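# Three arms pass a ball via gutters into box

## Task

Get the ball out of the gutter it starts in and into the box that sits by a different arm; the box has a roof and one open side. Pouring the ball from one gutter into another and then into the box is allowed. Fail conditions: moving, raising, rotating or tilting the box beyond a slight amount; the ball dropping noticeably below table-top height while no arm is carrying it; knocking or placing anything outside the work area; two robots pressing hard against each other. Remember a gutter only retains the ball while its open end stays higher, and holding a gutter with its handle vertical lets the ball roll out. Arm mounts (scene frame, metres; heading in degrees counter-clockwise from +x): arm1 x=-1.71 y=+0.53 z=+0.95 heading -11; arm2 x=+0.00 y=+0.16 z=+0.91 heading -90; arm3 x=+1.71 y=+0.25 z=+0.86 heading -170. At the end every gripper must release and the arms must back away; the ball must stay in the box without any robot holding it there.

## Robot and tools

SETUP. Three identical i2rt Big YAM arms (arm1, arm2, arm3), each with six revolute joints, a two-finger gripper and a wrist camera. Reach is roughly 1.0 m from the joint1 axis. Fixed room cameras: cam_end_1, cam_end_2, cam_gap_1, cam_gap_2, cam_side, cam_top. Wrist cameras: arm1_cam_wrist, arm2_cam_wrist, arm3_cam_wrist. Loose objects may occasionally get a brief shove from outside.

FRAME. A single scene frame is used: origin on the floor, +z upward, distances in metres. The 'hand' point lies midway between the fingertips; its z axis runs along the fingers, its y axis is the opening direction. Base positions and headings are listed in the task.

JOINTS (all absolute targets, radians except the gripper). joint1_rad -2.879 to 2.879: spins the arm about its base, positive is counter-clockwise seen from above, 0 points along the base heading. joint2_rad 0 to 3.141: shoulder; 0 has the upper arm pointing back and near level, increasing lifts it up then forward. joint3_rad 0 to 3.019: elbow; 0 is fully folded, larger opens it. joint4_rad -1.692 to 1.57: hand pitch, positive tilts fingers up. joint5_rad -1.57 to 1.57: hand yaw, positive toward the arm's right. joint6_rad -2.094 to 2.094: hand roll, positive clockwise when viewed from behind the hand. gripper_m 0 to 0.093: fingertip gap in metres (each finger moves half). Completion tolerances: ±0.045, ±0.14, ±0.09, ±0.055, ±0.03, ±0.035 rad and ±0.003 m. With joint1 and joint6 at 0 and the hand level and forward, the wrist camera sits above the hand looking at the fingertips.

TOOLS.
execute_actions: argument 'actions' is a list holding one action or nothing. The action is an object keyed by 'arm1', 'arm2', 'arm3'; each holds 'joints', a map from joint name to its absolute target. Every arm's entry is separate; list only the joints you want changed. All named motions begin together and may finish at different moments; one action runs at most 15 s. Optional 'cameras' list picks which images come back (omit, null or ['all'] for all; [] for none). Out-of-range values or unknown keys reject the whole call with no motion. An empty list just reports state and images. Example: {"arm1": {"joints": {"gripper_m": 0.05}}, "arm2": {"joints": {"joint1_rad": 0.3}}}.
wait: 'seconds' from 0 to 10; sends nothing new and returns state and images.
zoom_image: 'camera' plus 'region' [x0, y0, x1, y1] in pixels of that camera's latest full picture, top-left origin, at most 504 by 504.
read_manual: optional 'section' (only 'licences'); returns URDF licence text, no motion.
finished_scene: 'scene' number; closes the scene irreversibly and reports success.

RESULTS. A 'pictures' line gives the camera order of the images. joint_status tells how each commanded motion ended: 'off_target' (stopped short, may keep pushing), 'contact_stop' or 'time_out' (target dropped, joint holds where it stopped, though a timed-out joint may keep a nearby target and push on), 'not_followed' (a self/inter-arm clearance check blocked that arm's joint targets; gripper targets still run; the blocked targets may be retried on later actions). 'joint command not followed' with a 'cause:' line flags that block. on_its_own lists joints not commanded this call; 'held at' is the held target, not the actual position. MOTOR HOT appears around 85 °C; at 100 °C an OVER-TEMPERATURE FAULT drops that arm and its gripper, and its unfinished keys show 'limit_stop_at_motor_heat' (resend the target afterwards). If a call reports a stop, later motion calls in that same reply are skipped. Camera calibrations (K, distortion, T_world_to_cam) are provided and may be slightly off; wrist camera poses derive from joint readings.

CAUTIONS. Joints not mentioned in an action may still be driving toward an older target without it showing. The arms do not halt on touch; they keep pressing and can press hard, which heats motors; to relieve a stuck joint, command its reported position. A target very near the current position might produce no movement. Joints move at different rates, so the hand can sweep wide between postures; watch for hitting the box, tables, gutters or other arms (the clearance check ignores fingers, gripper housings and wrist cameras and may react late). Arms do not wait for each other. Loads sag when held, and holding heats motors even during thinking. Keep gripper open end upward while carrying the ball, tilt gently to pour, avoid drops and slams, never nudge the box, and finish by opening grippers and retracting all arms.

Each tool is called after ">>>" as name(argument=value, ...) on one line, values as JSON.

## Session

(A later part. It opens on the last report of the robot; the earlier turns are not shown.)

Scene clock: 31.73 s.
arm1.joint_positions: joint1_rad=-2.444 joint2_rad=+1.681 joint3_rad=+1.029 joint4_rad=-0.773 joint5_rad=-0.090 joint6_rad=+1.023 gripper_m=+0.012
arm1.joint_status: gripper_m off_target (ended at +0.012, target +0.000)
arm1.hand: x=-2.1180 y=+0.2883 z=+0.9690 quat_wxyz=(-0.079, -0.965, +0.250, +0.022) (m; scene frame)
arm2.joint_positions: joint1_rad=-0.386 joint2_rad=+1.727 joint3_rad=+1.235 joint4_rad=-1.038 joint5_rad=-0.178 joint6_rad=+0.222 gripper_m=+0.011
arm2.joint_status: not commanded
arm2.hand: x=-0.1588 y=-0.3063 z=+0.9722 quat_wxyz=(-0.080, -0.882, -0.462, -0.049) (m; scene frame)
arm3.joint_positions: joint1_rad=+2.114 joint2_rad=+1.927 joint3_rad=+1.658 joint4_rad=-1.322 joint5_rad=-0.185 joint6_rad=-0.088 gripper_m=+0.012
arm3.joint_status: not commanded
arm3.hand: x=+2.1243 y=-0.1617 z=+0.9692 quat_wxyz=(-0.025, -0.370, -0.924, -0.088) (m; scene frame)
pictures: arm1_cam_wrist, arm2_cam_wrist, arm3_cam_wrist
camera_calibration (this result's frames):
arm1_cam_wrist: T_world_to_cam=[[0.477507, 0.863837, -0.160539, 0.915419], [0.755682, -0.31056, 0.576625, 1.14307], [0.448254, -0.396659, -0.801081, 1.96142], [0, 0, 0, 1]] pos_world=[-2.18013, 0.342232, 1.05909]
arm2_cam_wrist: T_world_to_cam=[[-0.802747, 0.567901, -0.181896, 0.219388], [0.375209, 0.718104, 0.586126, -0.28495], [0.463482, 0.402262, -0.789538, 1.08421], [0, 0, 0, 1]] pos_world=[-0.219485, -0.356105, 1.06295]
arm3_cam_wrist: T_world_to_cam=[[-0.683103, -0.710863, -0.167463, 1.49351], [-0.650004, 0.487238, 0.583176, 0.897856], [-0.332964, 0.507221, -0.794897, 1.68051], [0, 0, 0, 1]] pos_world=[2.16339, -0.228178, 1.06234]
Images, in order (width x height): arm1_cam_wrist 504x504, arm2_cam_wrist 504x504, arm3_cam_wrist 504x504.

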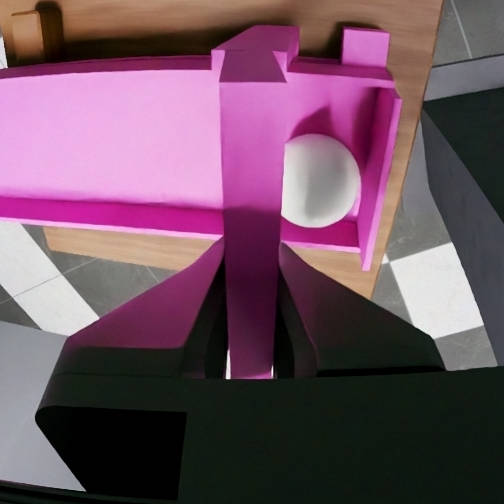

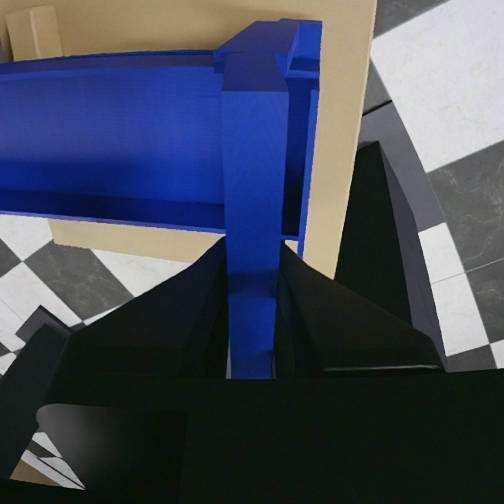

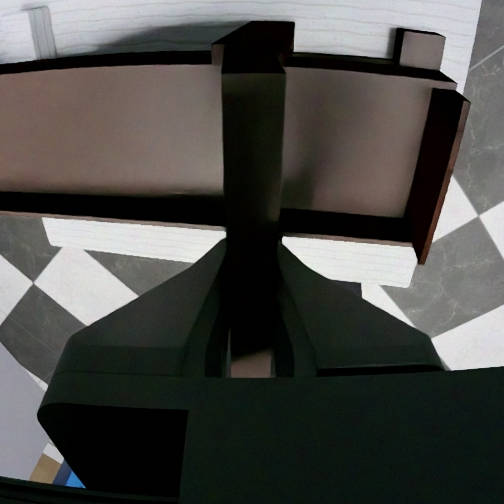

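>>> execute_actions(actions=[{"arm1":{"joints":{"joint2_rad":1.45,"joint5_rad":-0.2}},"arm2":{"joints":{"joint2_rad":1.5,"joint4_rad":-1.2}},"arm3":{"joints":{"joint2_rad":1.7,"joint4_rad":-1.5}}}], cameras=["arm1_cam_wrist","cam_end_1","cam_end_2","cam_side"])

>>> zoom_image(camera="cam_end_1", region=[400, 200, 560, 345])

Scene clock: 33.70 s.
arm1.joint_positions: joint1_rad=-2.444 joint2_rad=+1.461 joint3_rad=+1.029 joint4_rad=-0.774 joint5_rad=-0.194 joint6_rad=+1.022 gripper_m=+0.012
arm1.joint_status: all done
arm1.hand: x=-2.1192 y=+0.2665 z=+1.0713 quat_wxyz=(-0.190, -0.952, +0.231, +0.065) (m; scene frame)
arm2.joint_positions: joint1_rad=-0.386 joint2_rad=+1.494 joint3_rad=+1.235 joint4_rad=-1.195 joint5_rad=-0.168 joint6_rad=+0.222 gripper_m=+0.011
arm2.joint_status: all done
arm2.hand: x=-0.1480 y=-0.2731 z=+1.0757 quat_wxyz=(-0.100, -0.880, -0.465, -0.017) (m; scene frame)
arm3.joint_positions: joint1_rad=+2.115 joint2_rad=+1.702 joint3_rad=+1.637 joint4_rad=-1.496 joint5_rad=-0.172 joint6_rad=-0.088 gripper_m=+0.012
arm3.joint_status: all done
arm3.hand: x=+2.0856 y=-0.1201 z=+1.0817 quat_wxyz=(-0.035, -0.369, -0.926, -0.076) (m; scene frame)
pictures: arm1_cam_wrist, cam_end_1, cam_end_2, cam_side
camera_calibration (this result's frames):
arm1_cam_wrist: T_world_to_cam=[[0.414098, 0.822759, -0.389346, 1.07294], [0.840436, -0.181335, 0.510671, 1.29407], [0.349557, -0.538688, -0.766567, 1.82705], [0, 0, 0, 1]] pos_world=[-2.17055, 0.336098, 1.15746]
Images, in order (width x height): arm1_cam_wrist 504x504, cam_end_1 896x504, cam_end_2 896x504, cam_side 896x504.

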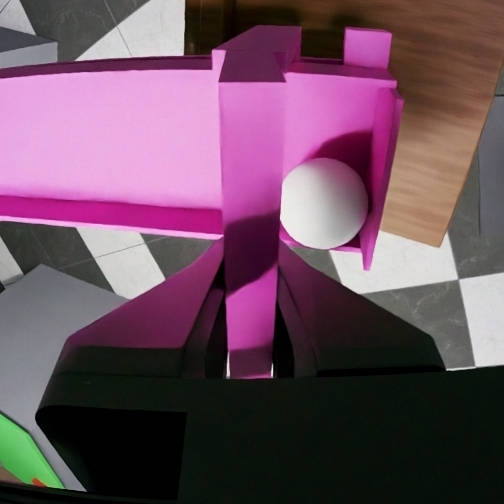

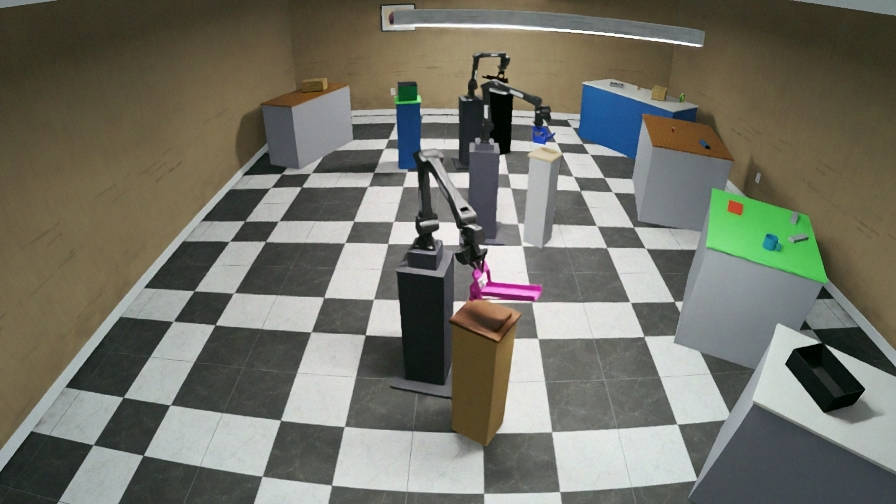

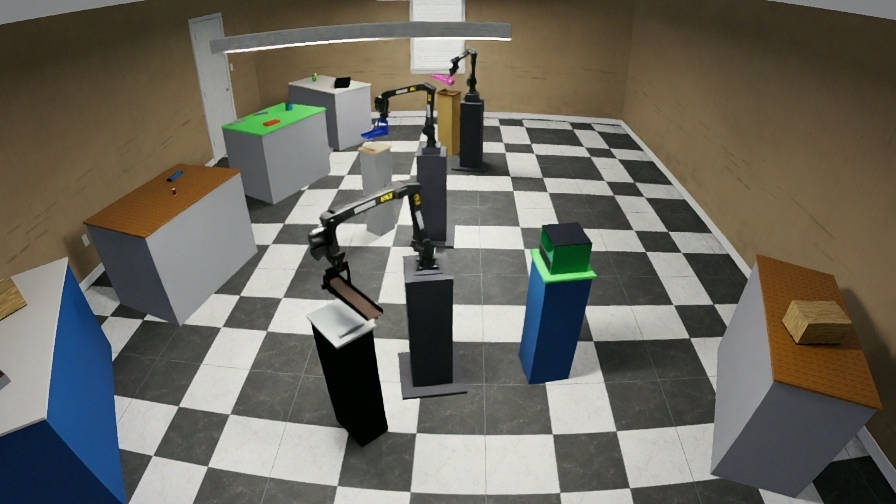

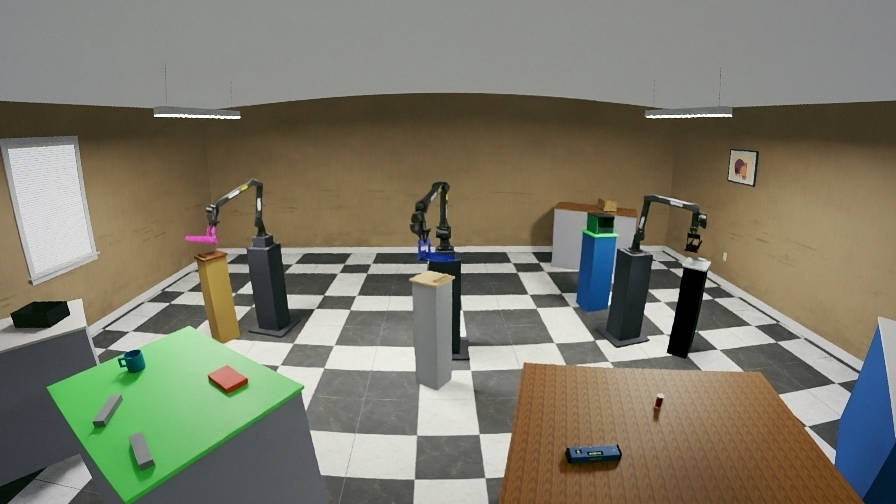

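Region (400, 200, 560, 345) of cam_end_1's 896x504 image, scaled by 3.150, with more detail than that image has; it fills the top 457 rows of this view, and the rest is white.

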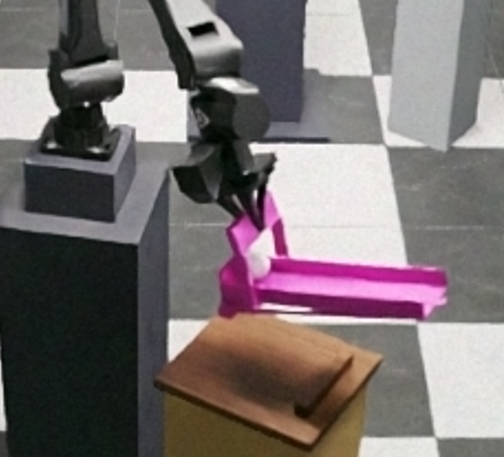

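>>> execute_actions(actions=[{"arm1":{"joints":{"joint1_rad":-1.3,"joint4_rad":-0.72,"joint5_rad":0.0,"joint6_rad":1.575}},"arm2":{"joints":{"joint1_rad":-1.782,"joint5_rad":0,"joint6_rad":1.58,"joint4_rad":-1.0}},"arm3":{"joints":{"joint1_rad":1.0,"joint5_rad":0,"joint6_rad":1.58,"joint4_rad":-1.2}}}], cameras=["arm1_cam_wrist"])

>>> execute_actions(actions=[{"arm1":{"joints":{"joint1_rad":-0.02}},"arm2":{"joints":{"joint2_rad":2.14,"joint3_rad":1.91,"joint4_rad":-0.91}},"arm3":{"joints":{"joint1_rad":-0.12}}}], cameras=["arm1_cam_wrist","cam_gap_1","cam_side","cam_gap_2"])

Scene clock: 39.63 s.
arm1.joint_positions: joint1_rad=-1.296 joint2_rad=+1.461 joint3_rad=+1.029 joint4_rad=-0.733 joint5_rad=-0.003 joint6_rad=+1.567 gripper_m=+0.012
arm1.joint_status: all done
arm1.hand: x=-1.6727 y=+0.0396 z=+1.0704 quat_wxyz=(-0.197, -0.979, -0.044, -0.010) (m; scene frame)
arm2.joint_positions: joint1_rad=-1.785 joint2_rad=+1.497 joint3_rad=+1.235 joint4_rad=-1.006 joint5_rad=+0.002 joint6_rad=+1.567 gripper_m=+0.011
arm2.joint_status: all done
arm2.hand: x=-0.4942 y=+0.2697 z=+1.0822 quat_wxyz=(-0.087, -0.623, +0.769, +0.118) (m; scene frame)
arm3.joint_positions: joint1_rad=+0.995 joint2_rad=+1.718 joint3_rad=+1.637 joint4_rad=-1.205 joint5_rad=+0.002 joint6_rad=+1.570 gripper_m=+0.012
arm3.joint_status: all done
arm3.hand: x=+1.4882 y=-0.2962 z=+1.0878 quat_wxyz=(-0.136, -0.971, +0.193, +0.037) (m; scene frame)
pictures: arm1_cam_wrist
camera_calibration (this result's frames):
arm1_cam_wrist: T_world_to_cam=[[-0.0855008, 0.918971, -0.384945, 0.230149], [0.78437, 0.300325, 0.542742, 0.730899], [0.614372, -0.255534, -0.746491, 1.95827], [0, 0, 0, 1]] pos_world=[-1.75673, 0.0693985, 1.15374]
Images, in order (width x height): arm1_cam_wrist 504x504.

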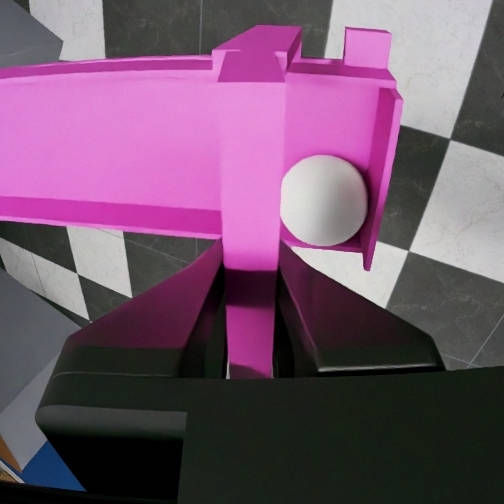

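Scene clock: 41.40 s.
arm1.joint_positions: joint1_rad=-0.016 joint2_rad=+1.461 joint3_rad=+1.029 joint4_rad=-0.732 joint5_rad=-0.003 joint6_rad=+1.570 gripper_m=+0.012
arm1.joint_status: all done
arm1.hand: x=-1.2334 y=+0.4295 z=+1.0736 quat_wxyz=(-0.153, -0.760, -0.618, -0.131) (m; scene frame)
arm2.joint_positions: joint1_rad=-1.785 joint2_rad=+2.150 joint3_rad=+1.831 joint4_rad=-0.919 joint5_rad=+0.002 joint6_rad=+1.568 gripper_m=+0.011
arm2.joint_status: all done
arm2.hand: x=-0.7129 y=+0.3186 z=+0.9588 quat_wxyz=(-0.096, -0.621, +0.767, +0.130) (m; scene frame)
arm3.joint_positions: joint1_rad=-0.125 joint2_rad=+1.718 joint3_rad=+1.637 joint4_rad=-1.205 joint5_rad=+0.002 joint6_rad=+1.574 gripper_m=+0.012
arm3.joint_status: all done
arm3.hand: x=+1.1244 y=+0.2203 z=+1.0975 quat_wxyz=(-0.104, -0.717, +0.680, +0.106) (m; scene frame)
pictures: arm1_cam_wrist, cam_gap_1, cam_gap_2, cam_side
camera_calibration (this result's frames):
arm1_cam_wrist: T_world_to_cam=[[-0.90111, 0.186389, -0.391485, -0.773644], [-0.0651314, 0.834457, 0.54721, -1.01442], [0.428671, 0.518594, -0.739798, 1.2217], [0, 0, 0, 1]] pos_world=[-1.28691, 0.357125, 1.15604]
Images, in order (width x height): arm1_cam_wrist 504x504, cam_gap_1 896x504, cam_gap_2 896x504, cam_side 896x504.

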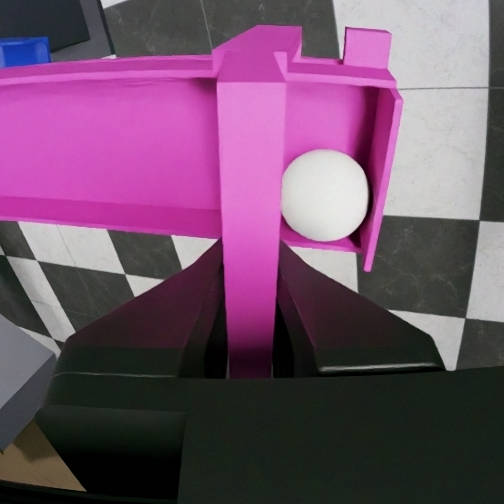

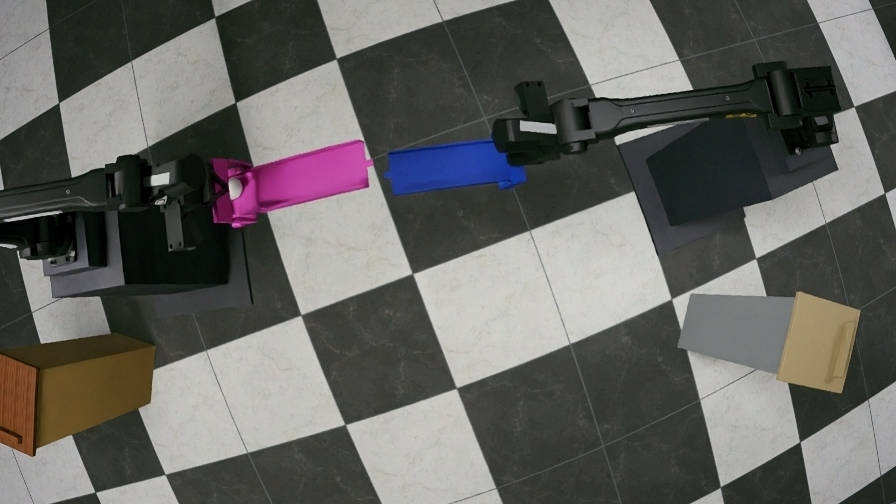

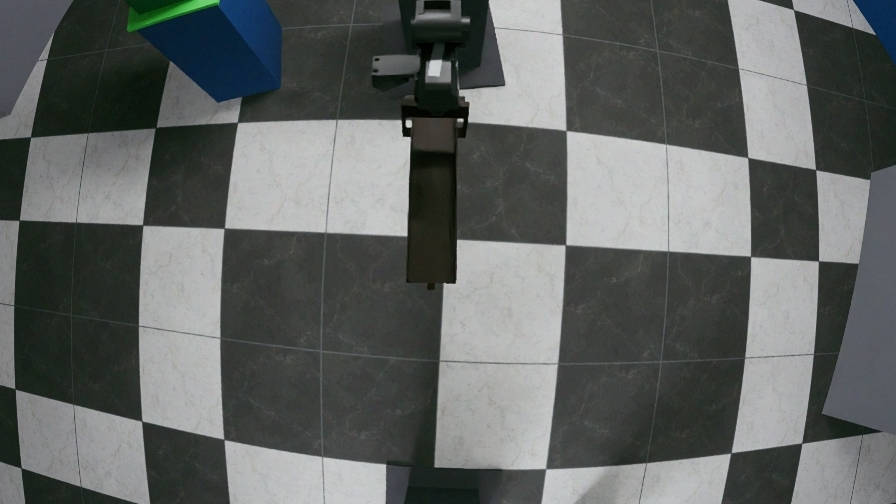

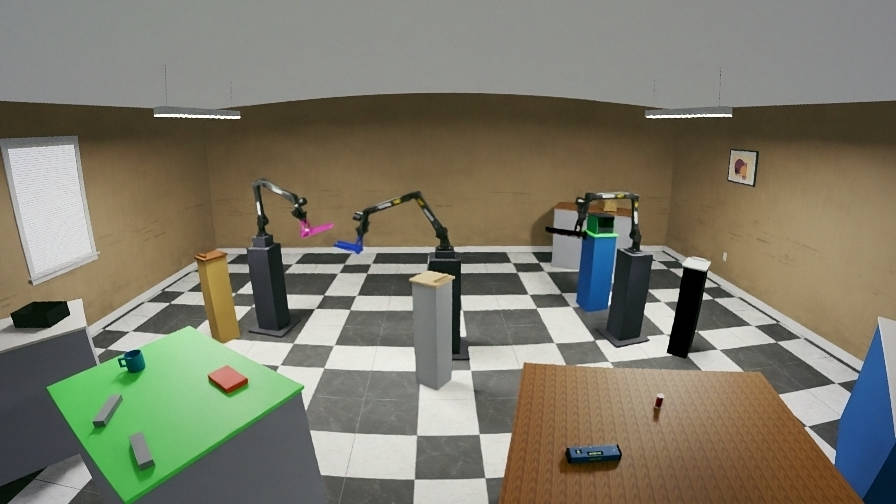

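>>> zoom_image(camera="cam_side", region=[280, 185, 390, 265])

>>> zoom_image(camera="cam_side", region=[530, 180, 640, 260])

Region (280, 185, 390, 265) of cam_side's 896x504 image, scaled by 4.582, with more detail than that image has; it fills the top 367 rows of this view, and the rest is white.

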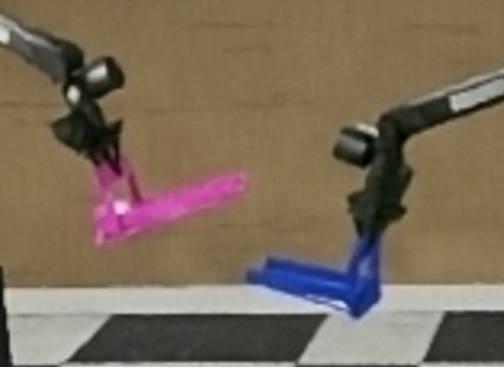

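Region (530, 180, 640, 260) of cam_side's 896x504 image, scaled by 4.582, with more detail than that image has; it fills the top 367 rows of this view, and the rest is white.

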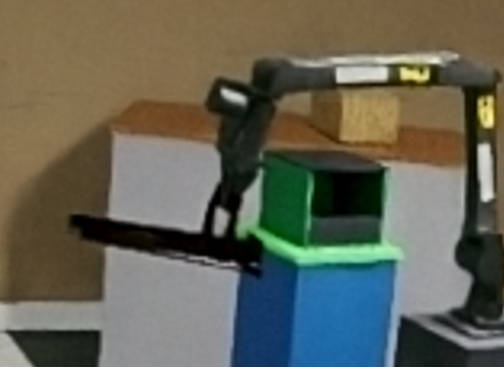

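>>> execute_actions(actions=[{"arm1":{"joints":{"joint3_rad":1.8,"joint4_rad":-1.05}}}], cameras=[])

>>> execute_actions(actions=[{"arm1":{"joints":{"joint2_rad":1.85,"joint4_rad":-1.19}}}], cameras=["arm1_cam_wrist","cam_gap_1","cam_side"])

>>> zoom_image(camera="cam_side", region=[280, 185, 390, 265])

Scene clock: 47.27 s.
arm1.joint_positions: joint1_rad=-0.016 joint2_rad=+1.461 joint3_rad=+1.738 joint4_rad=-1.058 joint5_rad=-0.003 joint6_rad=+1.570 gripper_m=+0.012
arm1.joint_status: all done
arm1.hand: x=-1.1374 y=+0.4071 z=+1.3908 quat_wxyz=(-0.295, -0.716, -0.582, -0.246) (m; scene frame)
arm2.joint_positions: joint1_rad=-1.785 joint2_rad=+2.150 joint3_rad=+1.831 joint4_rad=-0.919 joint5_rad=+0.002 joint6_rad=+1.568 gripper_m=+0.011
arm2.joint_status: not commanded
arm2.hand: x=-0.7129 y=+0.3186 z=+0.9588 quat_wxyz=(-0.096, -0.621, +0.767, +0.130) (m; scene frame)
arm3.joint_positions: joint1_rad=-0.125 joint2_rad=+1.718 joint3_rad=+1.637 joint4_rad=-1.205 joint5_rad=+0.002 joint6_rad=+1.574 gripper_m=+0.012
arm3.joint_status: not commanded
arm3.hand: x=+1.1244 y=+0.2203 z=+1.0975 quat_wxyz=(-0.104, -0.717, +0.680, +0.106) (m; scene frame)
pictures: none
No camera images: the call's "cameras" was empty. Leave "cameras" out to get every camera's image.

Scene clock: 48.83 s.
arm1.joint_positions: joint1_rad=-0.016 joint2_rad=+1.863 joint3_rad=+1.753 joint4_rad=-1.193 joint5_rad=-0.003 joint6_rad=+1.570 gripper_m=+0.012
arm1.joint_status: all done
arm1.hand: x=-1.0878 y=+0.3987 z=+1.1397 quat_wxyz=(-0.100, -0.769, -0.626, -0.088) (m; scene frame)
arm2.joint_positions: joint1_rad=-1.785 joint2_rad=+2.150 joint3_rad=+1.831 joint4_rad=-0.919 joint5_rad=+0.002 joint6_rad=+1.568 gripper_m=+0.011
arm2.joint_status: not commanded
arm2.hand: x=-0.7129 y=+0.3186 z=+0.9588 quat_wxyz=(-0.096, -0.621, +0.767, +0.130) (m; scene frame)
arm3.joint_positions: joint1_rad=-0.125 joint2_rad=+1.718 joint3_rad=+1.637 joint4_rad=-1.205 joint5_rad=+0.002 joint6_rad=+1.574 gripper_m=+0.012
arm3.joint_status: not commanded
arm3.hand: x=+1.1244 y=+0.2203 z=+1.0975 quat_wxyz=(-0.104, -0.717, +0.680, +0.106) (m; scene frame)
pictures: arm1_cam_wrist, cam_gap_1, cam_side
camera_calibration (this result's frames):
arm1_cam_wrist: T_world_to_cam=[[-0.945497, 0.194591, -0.261093, -0.810968], [0.00992798, 0.818662, 0.57419, -0.958248], [0.325479, 0.540303, -0.775974, 1.14444], [0, 0, 0, 1]] pos_world=[-1.12975, 0.323941, 1.22654]
Images, in order (width x height): arm1_cam_wrist 504x504, cam_gap_1 896x504, cam_side 896x504.

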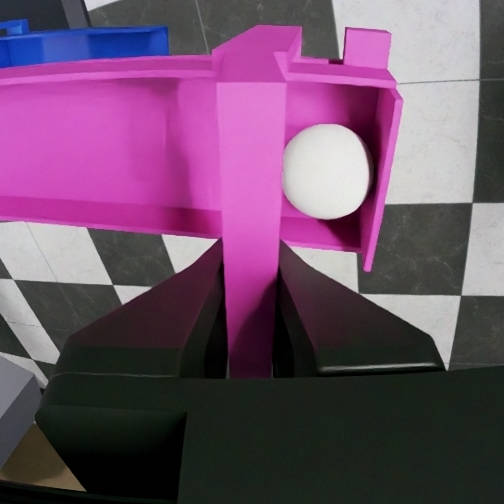

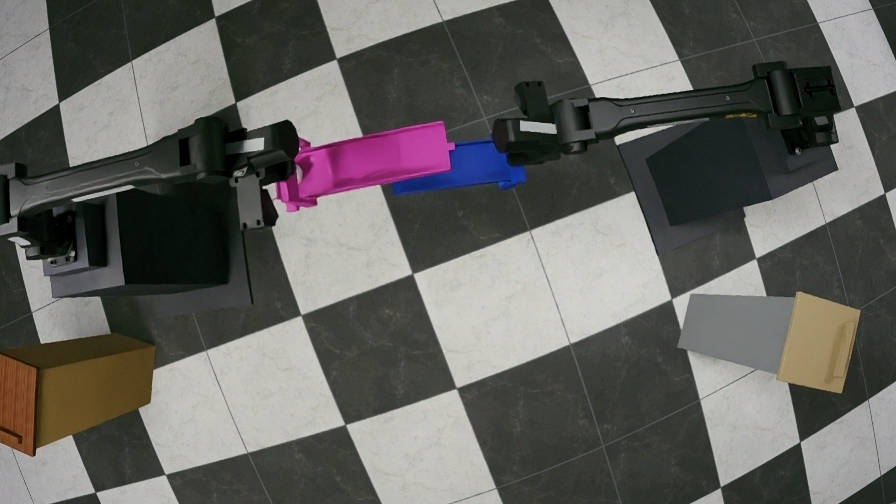

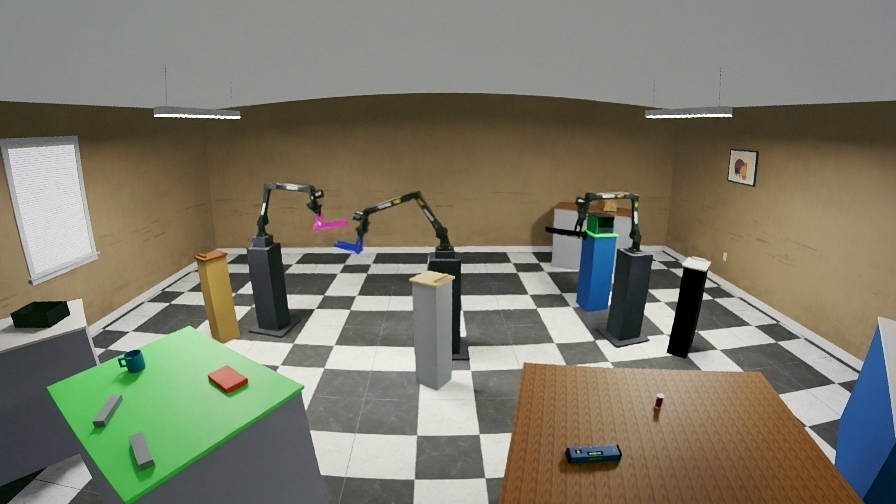

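Region (280, 185, 390, 265) of cam_side's 896x504 image, scaled by 4.582, with more detail than that image has; it fills the top 367 rows of this view, and the rest is white.

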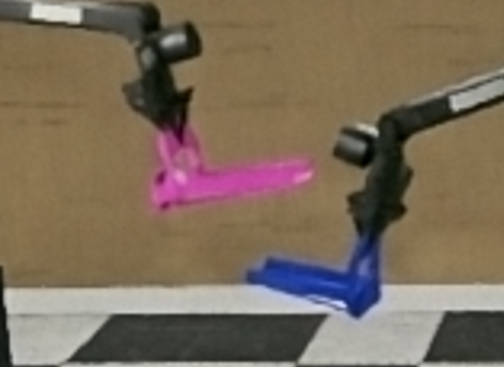

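>>> execute_actions(actions=[{"arm1":{"joints":{"joint1_rad":-0.034,"joint2_rad":1.935,"joint4_rad":-1.2}}}], cameras=["arm1_cam_wrist","cam_gap_1","cam_side"])

>>> zoom_image(camera="cam_side", region=[280, 185, 390, 265])

>>> zoom_image(camera="cam_gap_1", region=[270, 90, 550, 240])

Scene clock: 50.70 s.
arm1.joint_positions: joint1_rad=-0.027 joint2_rad=+1.968 joint3_rad=+1.753 joint4_rad=-1.199 joint5_rad=-0.003 joint6_rad=+1.570 gripper_m=+0.012
arm1.joint_status: all done
arm1.hand: x=-1.0876 y=+0.3917 z=+1.0743 quat_wxyz=(-0.057, -0.777, -0.625, -0.053) (m; scene frame)
arm2.joint_positions: joint1_rad=-1.785 joint2_rad=+2.150 joint3_rad=+1.831 joint4_rad=-0.919 joint5_rad=+0.002 joint6_rad=+1.568 gripper_m=+0.011
arm2.joint_status: not commanded
arm2.hand: x=-0.7129 y=+0.3186 z=+0.9588 quat_wxyz=(-0.096, -0.621, +0.767, +0.130) (m; scene frame)
arm3.joint_positions: joint1_rad=-0.125 joint2_rad=+1.718 joint3_rad=+1.637 joint4_rad=-1.205 joint5_rad=+0.002 joint6_rad=+1.574 gripper_m=+0.012
arm3.joint_status: not commanded
arm3.hand: x=+1.1244 y=+0.2203 z=+1.0975 quat_wxyz=(-0.104, -0.717, +0.680, +0.106) (m; scene frame)
pictures: arm1_cam_wrist, cam_gap_1, cam_side
camera_calibration (this result's frames):
arm1_cam_wrist: T_world_to_cam=[[-0.965902, 0.209529, -0.152088, -0.97168], [0.0819488, 0.804637, 0.588085, -0.846024], [0.245596, 0.555569, -0.794371, 1.02432], [0, 0, 0, 1]] pos_world=[-1.12078, 0.315259, 1.16344]
Images, in order (width x height): arm1_cam_wrist 504x504, cam_gap_1 896x504, cam_side 896x504.

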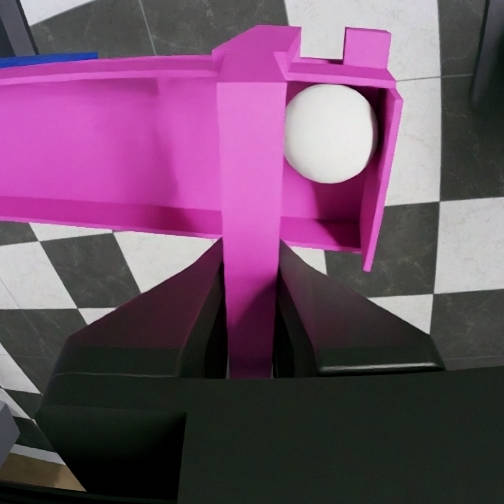

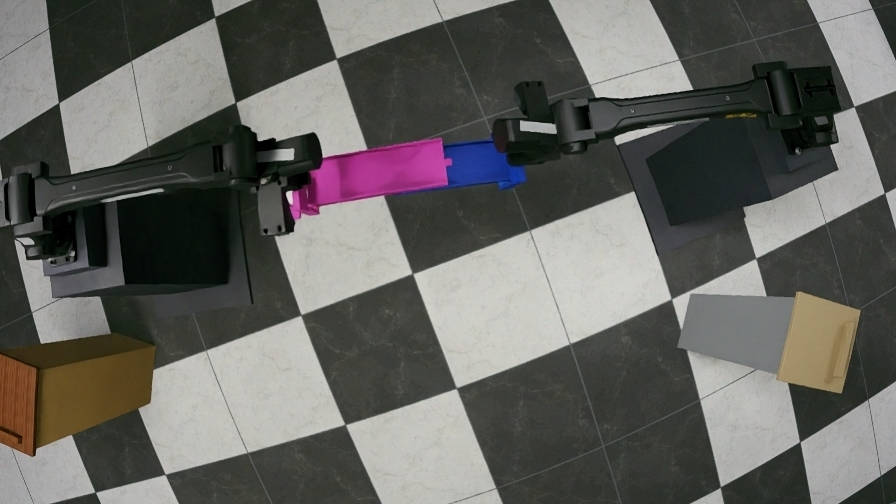

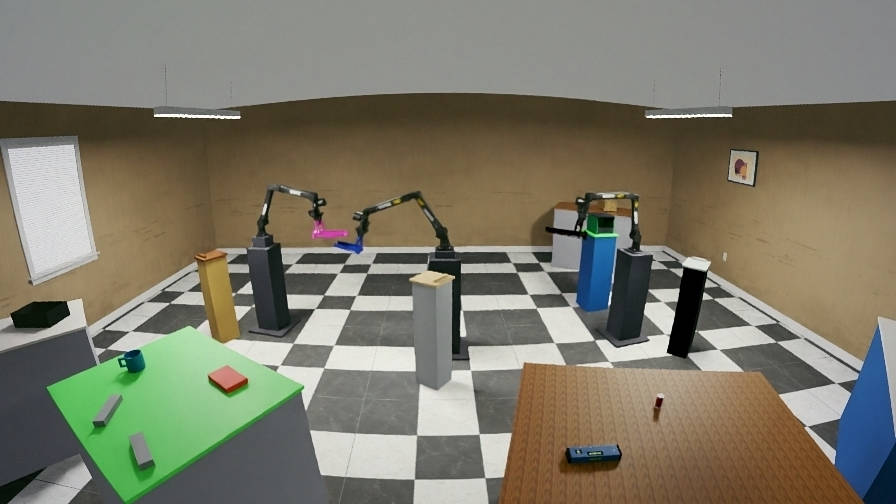

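Region (280, 185, 390, 265) of cam_side's 896x504 image, scaled by 4.582, with more detail than that image has; it fills the top 367 rows of this view, and the rest is white.

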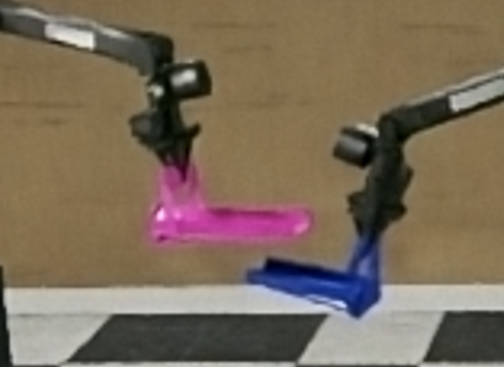

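Region (270, 90, 550, 240) of cam_gap_1's 896x504 image, scaled by 1.800, with more detail than that image has; it fills the top 270 rows of this view, and the rest is white.

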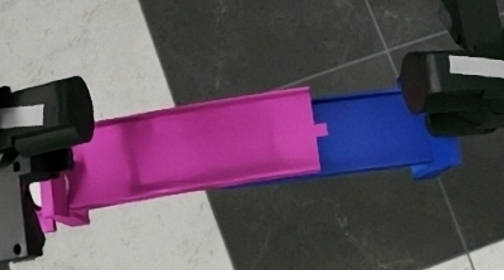

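>>> execute_actions(actions=[{"arm1":{"joints":{"joint4_rad":-1.32}}}], cameras=["arm2_cam_wrist","cam_gap_1","cam_side"])

>>> zoom_image(camera="cam_side", region=[280, 185, 390, 265])

Scene clock: 52.10 s.
arm1.joint_positions: joint1_rad=-0.027 joint2_rad=+1.968 joint3_rad=+1.753 joint4_rad=-1.315 joint5_rad=-0.003 joint6_rad=+1.570 gripper_m=+0.012
arm1.joint_status: all done
arm1.hand: x=-1.1153 y=+0.3978 z=+1.0715 quat_wxyz=(-0.012, -0.779, -0.627, -0.016) (m; scene frame)
arm2.joint_positions: joint1_rad=-1.785 joint2_rad=+2.150 joint3_rad=+1.831 joint4_rad=-0.919 joint5_rad=+0.002 joint6_rad=+1.568 gripper_m=+0.011
arm2.joint_status: not commanded
arm2.hand: x=-0.7129 y=+0.3186 z=+0.9588 quat_wxyz=(-0.096, -0.621, +0.767, +0.130) (m; scene frame)
arm3.joint_positions: joint1_rad=-0.125 joint2_rad=+1.718 joint3_rad=+1.637 joint4_rad=-1.205 joint5_rad=+0.002 joint6_rad=+1.574 gripper_m=+0.012
arm3.joint_status: not commanded
arm3.hand: x=+1.1244 y=+0.2203 z=+1.0975 quat_wxyz=(-0.104, -0.717, +0.680, +0.106) (m; scene frame)
pictures: arm2_cam_wrist, cam_gap_1, cam_side
camera_calibration (this result's frames):
arm2_cam_wrist: T_world_to_cam=[[0.927036, -0.204567, -0.314257, 1.02346], [-0.0000300912, -0.838119, 0.545487, -0.250674], [-0.374974, -0.505676, -0.776973, 0.758592], [0, 0, 0, 1]] pos_world=[-0.664337, 0.382872, 1.04777]
Images, in order (width x height): arm2_cam_wrist 504x504, cam_gap_1 896x504, cam_side 896x504.

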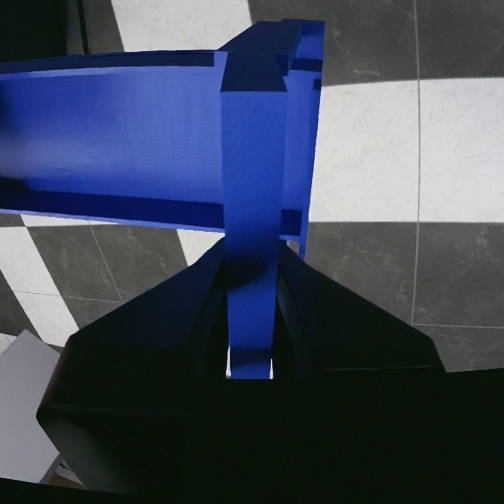

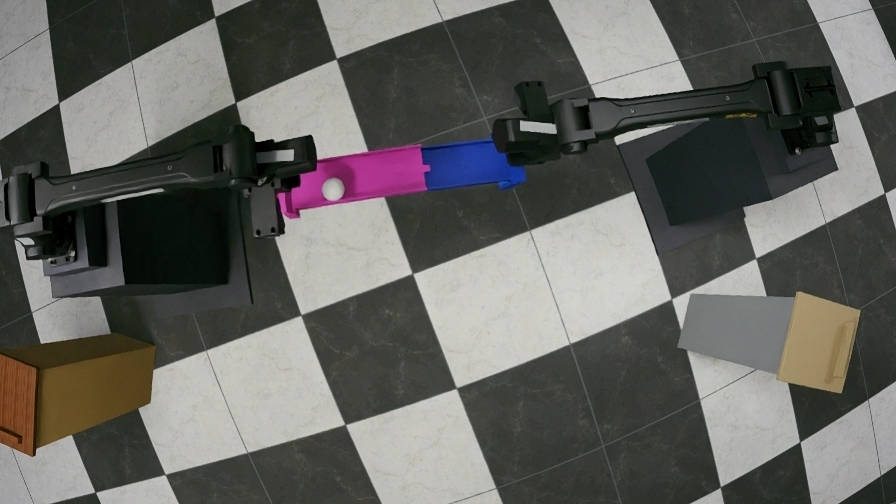

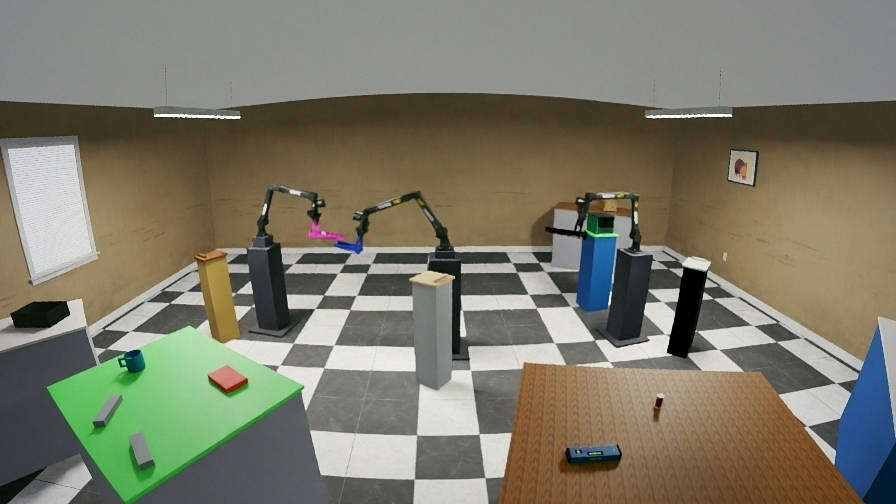

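Region (280, 185, 390, 265) of cam_side's 896x504 image, scaled by 4.582, with more detail than that image has; it fills the top 367 rows of this view, and the rest is white.

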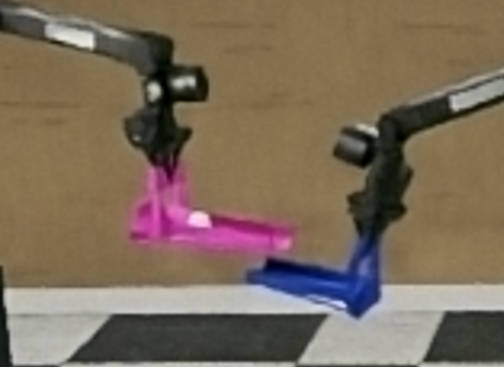

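>>> execute_actions(actions=[], cameras=["arm2_cam_wrist"])

Scene clock: 52.90 s.
arm1.joint_positions: joint1_rad=-0.027 joint2_rad=+1.967 joint3_rad=+1.753 joint4_rad=-1.317 joint5_rad=-0.003 joint6_rad=+1.570 gripper_m=+0.012
arm1.joint_status: all done
arm1.hand: x=-1.1157 y=+0.3979 z=+1.0717 quat_wxyz=(-0.011, -0.779, -0.627, -0.016) (m; scene frame)
arm2.joint_positions: joint1_rad=-1.785 joint2_rad=+2.150 joint3_rad=+1.832 joint4_rad=-0.919 joint5_rad=+0.000 joint6_rad=+1.570 gripper_m=+0.011
arm2.joint_status: not commanded
arm2.hand: x=-0.7131 y=+0.3184 z=+0.9591 quat_wxyz=(-0.097, -0.620, +0.768, +0.129) (m; scene frame)
arm3.joint_positions: joint1_rad=-0.125 joint2_rad=+1.718 joint3_rad=+1.637 joint4_rad=-1.205 joint5_rad=+0.002 joint6_rad=+1.574 gripper_m=+0.012
arm3.joint_status: not commanded
arm3.hand: x=+1.1244 y=+0.2203 z=+1.0975 quat_wxyz=(-0.104, -0.717, +0.680, +0.106) (m; scene frame)
pictures: arm2_cam_wrist
camera_calibration (this result's frames):
arm2_cam_wrist: T_world_to_cam=[[0.926589, -0.20602, -0.314624, 1.02422], [-0.000397049, -0.837133, 0.546999, -0.25305], [-0.376075, -0.506718, -0.775761, 0.757011], [0, 0, 0, 1]] pos_world=[-0.66444, 0.382765, 1.04792]
Images, in order (width x height): arm2_cam_wrist 504x504.

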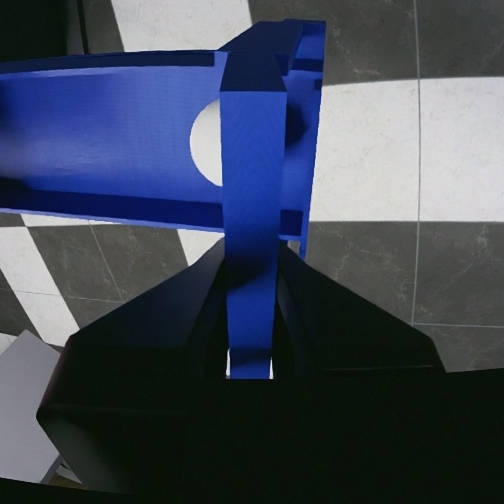

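>>> execute_actions(actions=[{"arm1":{"joints":{"joint2_rad":1.3}},"arm3":{"joints":{"joint2_rad":1.975,"joint4_rad":-0.878}}}], cameras=[])

>>> execute_actions(actions=[{"arm1":{"joints":{"joint1_rad":-2.447,"joint2_rad":1.45,"joint3_rad":1.045,"joint4_rad":-0.9,"joint5_rad":-0.09,"joint6_rad":1.015}},"arm2":{"joints":{"joint2_rad":1.7,"joint4_rad":-1.15}}}], cameras=[])

>>> execute_actions(actions=[{"arm2":{"joints":{"joint1_rad":-0.1}}}], cameras=["arm2_cam_wrist","cam_end_1"])

Scene clock: 56.60 s.
arm1.joint_positions: joint1_rad=-0.027 joint2_rad=+1.321 joint3_rad=+1.780 joint4_rad=-1.326 joint5_rad=-0.003 joint6_rad=+1.570 gripper_m=+0.012
arm1.joint_status: all done
arm1.hand: x=-1.2308 y=+0.4203 z=+1.4412 quat_wxyz=(-0.265, -0.732, -0.588, -0.219) (m; scene frame)
arm2.joint_positions: joint1_rad=-1.785 joint2_rad=+2.150 joint3_rad=+1.832 joint4_rad=-0.919 joint5_rad=+0.000 joint6_rad=+1.570 gripper_m=+0.011
arm2.joint_status: not commanded
arm2.hand: x=-0.7131 y=+0.3184 z=+0.9591 quat_wxyz=(-0.097, -0.620, +0.768, +0.129) (m; scene frame)
arm3.joint_positions: joint1_rad=-0.125 joint2_rad=+2.023 joint3_rad=+1.622 joint4_rad=-0.896 joint5_rad=+0.002 joint6_rad=+1.574 gripper_m=+0.012
arm3.joint_status: all done
arm3.hand: x=+1.0500 y=+0.2179 z=+0.9258 quat_wxyz=(-0.100, -0.718, +0.681, +0.103) (m; scene frame)
pictures: none
No camera images: the call's "cameras" was empty. Leave "cameras" out to get every camera's image.

Scene clock: 58.80 s.
arm1.joint_positions: joint1_rad=-2.452 joint2_rad=+1.476 joint3_rad=+1.045 joint4_rad=-0.906 joint5_rad=-0.086 joint6_rad=+1.023 gripper_m=+0.012
arm1.joint_status: all done
arm1.hand: x=-2.1092 y=+0.2973 z=+1.0601 quat_wxyz=(-0.108, -0.960, +0.251, +0.056) (m; scene frame)
arm2.joint_positions: joint1_rad=-1.785 joint2_rad=+1.710 joint3_rad=+1.881 joint4_rad=-1.153 joint5_rad=+0.000 joint6_rad=+1.570 gripper_m=+0.011
arm2.joint_status: all done
arm2.hand: x=-0.6436 y=+0.2999 z=+1.2585 quat_wxyz=(-0.175, -0.603, +0.745, +0.226) (m; scene frame)
arm3.joint_positions: joint1_rad=-0.125 joint2_rad=+2.023 joint3_rad=+1.622 joint4_rad=-0.896 joint5_rad=+0.002 joint6_rad=+1.574 gripper_m=+0.012
arm3.joint_status: not commanded
arm3.hand: x=+1.0500 y=+0.2179 z=+0.9258 quat_wxyz=(-0.100, -0.718, +0.681, +0.103) (m; scene frame)
pictures: none
No camera images: the call's "cameras" was empty. Leave "cameras" out to get every camera's image.

Scene clock: 60.73 s.
arm1.joint_positions: joint1_rad=-2.452 joint2_rad=+1.476 joint3_rad=+1.045 joint4_rad=-0.906 joint5_rad=-0.086 joint6_rad=+1.022 gripper_m=+0.012
arm1.joint_status: not commanded
arm1.hand: x=-2.1092 y=+0.2973 z=+1.0601 quat_wxyz=(-0.108, -0.960, +0.251, +0.056) (m; scene frame)
arm2.joint_positions: joint1_rad=-0.092 joint2_rad=+1.719 joint3_rad=+1.881 joint4_rad=-1.153 joint5_rad=-0.001 joint6_rad=+1.571 gripper_m=+0.011
arm2.joint_status: all done
arm2.hand: x=-0.0645 y=-0.4935 z=+1.2522 quat_wxyz=(-0.281, -0.958, +0.045, +0.007) (m; scene frame)
arm3.joint_positions: joint1_rad=-0.125 joint2_rad=+2.023 joint3_rad=+1.622 joint4_rad=-0.896 joint5_rad=+0.002 joint6_rad=+1.574 gripper_m=+0.012
arm3.joint_status: not commanded
arm3.hand: x=+1.0500 y=+0.2179 z=+0.9258 quat_wxyz=(-0.100, -0.718, +0.681, +0.103) (m; scene frame)
pictures: arm2_cam_wrist, cam_end_1
camera_calibration (this result's frames):
arm2_cam_wrist: T_world_to_cam=[[0.0917859, 0.838887, -0.536511, 1.08777], [0.830918, 0.232401, 0.505534, -0.45942], [0.548772, -0.492198, -0.675715, 0.758413], [0, 0, 0, 1]] pos_world=[-0.134297, -0.432455, 1.32832]
Images, in order (width x height): arm2_cam_wrist 504x504, cam_end_1 896x504.

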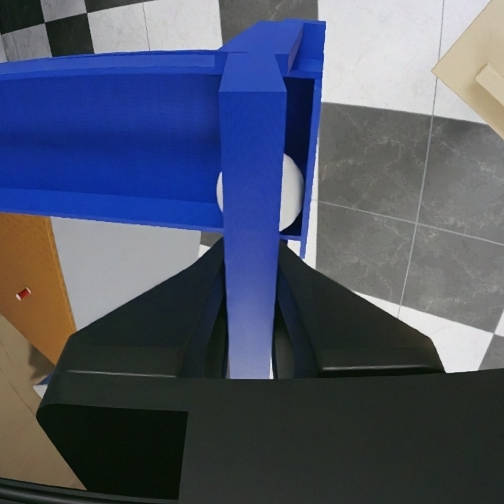

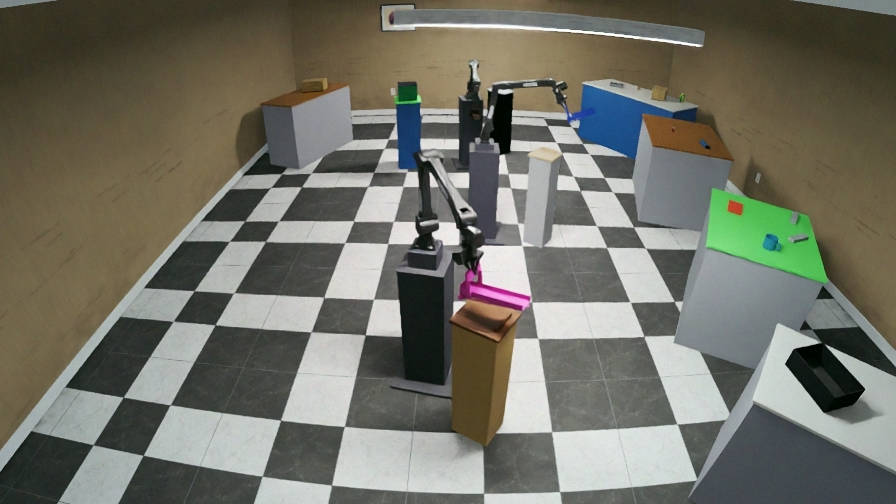

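>>> execute_actions(actions=[{"arm1":{"joints":{"joint1_rad":-2.438,"joint2_rad":1.655,"joint4_rad":-0.78}},"arm2":{"joints":{"joint1_rad":1.62}},"arm3":{"joints":{"joint2_rad":1.95,"joint4_rad":-0.86}}}], cameras=["arm1_cam_wrist","arm2_cam_wrist","cam_gap_2","cam_side"])

>>> zoom_image(camera="cam_side", region=[490, 170, 620, 270])

Scene clock: 63.50 s.
arm1.joint_positions: joint1_rad=-2.447 joint2_rad=+1.670 joint3_rad=+1.033 joint4_rad=-0.789 joint5_rad=-0.090 joint6_rad=+1.022 gripper_m=+0.012
arm1.joint_status: all done
arm1.hand: x=-2.1185 y=+0.2898 z=+0.9750 quat_wxyz=(-0.079, -0.964, +0.251, +0.022) (m; scene frame)
arm2.joint_positions: joint1_rad=+1.629 joint2_rad=+1.719 joint3_rad=+1.881 joint4_rad=-1.153 joint5_rad=-0.001 joint6_rad=+1.571 gripper_m=+0.011
arm2.joint_status: all done
arm2.hand: x=+0.6515 y=+0.1983 z=+1.2664 quat_wxyz=(-0.197, -0.657, -0.695, -0.216) (m; scene frame)
arm3.joint_positions: joint1_rad=-0.125 joint2_rad=+1.997 joint3_rad=+1.622 joint4_rad=-0.878 joint5_rad=+0.002 joint6_rad=+1.574 gripper_m=+0.012
arm3.joint_status: all done
arm3.hand: x=+1.0444 y=+0.2174 z=+0.9442 quat_wxyz=(-0.116, -0.716, +0.679, +0.118) (m; scene frame)
pictures: arm1_cam_wrist, arm2_cam_wrist, cam_gap_2, cam_side
camera_calibration (this result's frames):
arm1_cam_wrist: T_world_to_cam=[[0.47941, 0.862721, -0.160866, 0.919956], [0.755266, -0.312246, 0.57626, 1.14042], [0.446922, -0.397762, -0.801278, 1.96473], [0, 0, 0, 1]] pos_world=[-2.18043, 0.343918, 1.06511]
arm2_cam_wrist: T_world_to_cam=[[-0.831312, -0.0343268, -0.554745, 1.24707], [-0.364503, 0.787155, 0.497518, -0.543332], [0.419592, 0.615799, -0.666884, 0.568901], [0, 0, 0, 1]] pos_world=[0.599952, 0.120166, 1.34151]
Images, in order (width x height): arm1_cam_wrist 504x504, arm2_cam_wrist 504x504, cam_gap_2 896x504, cam_side 896x504.

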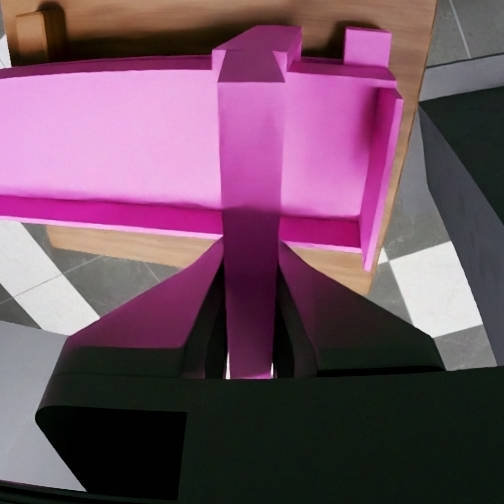

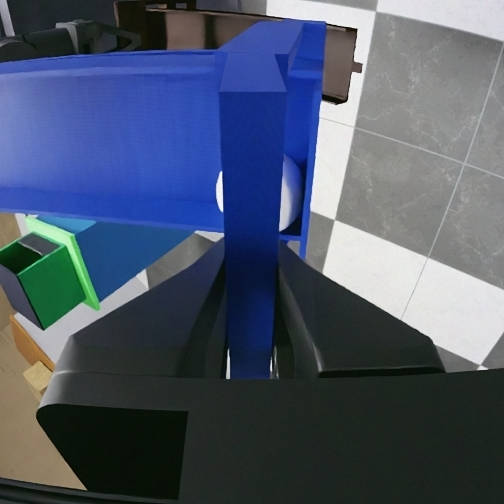

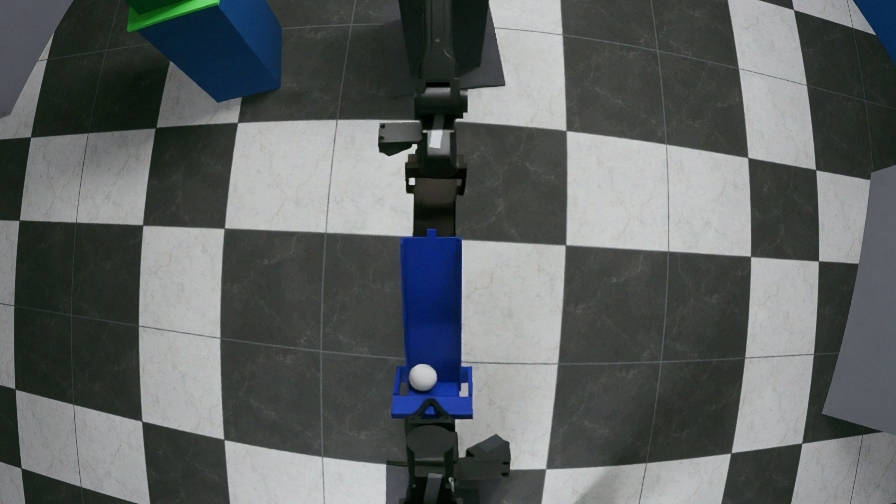

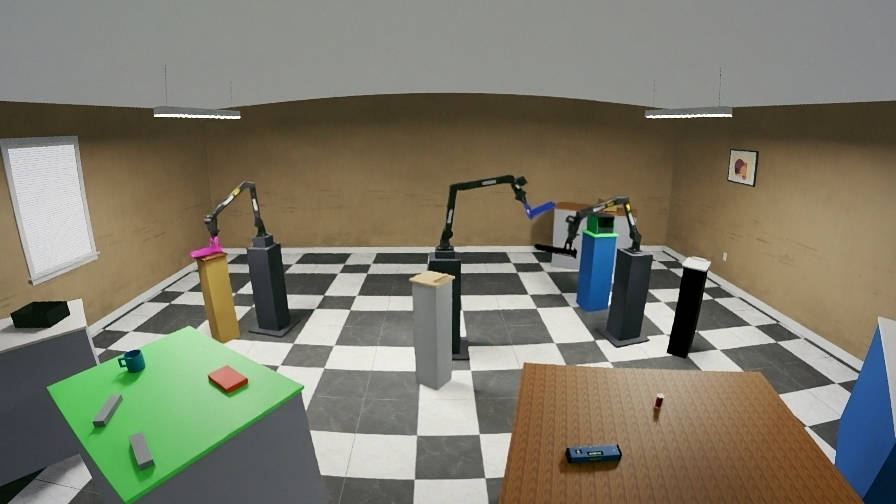

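Region (490, 170, 620, 270) of cam_side's 896x504 image, scaled by 3.877, with more detail than that image has; it fills the top 388 rows of this view, and the rest is white.

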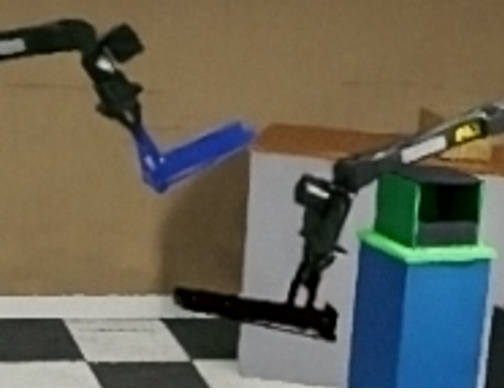

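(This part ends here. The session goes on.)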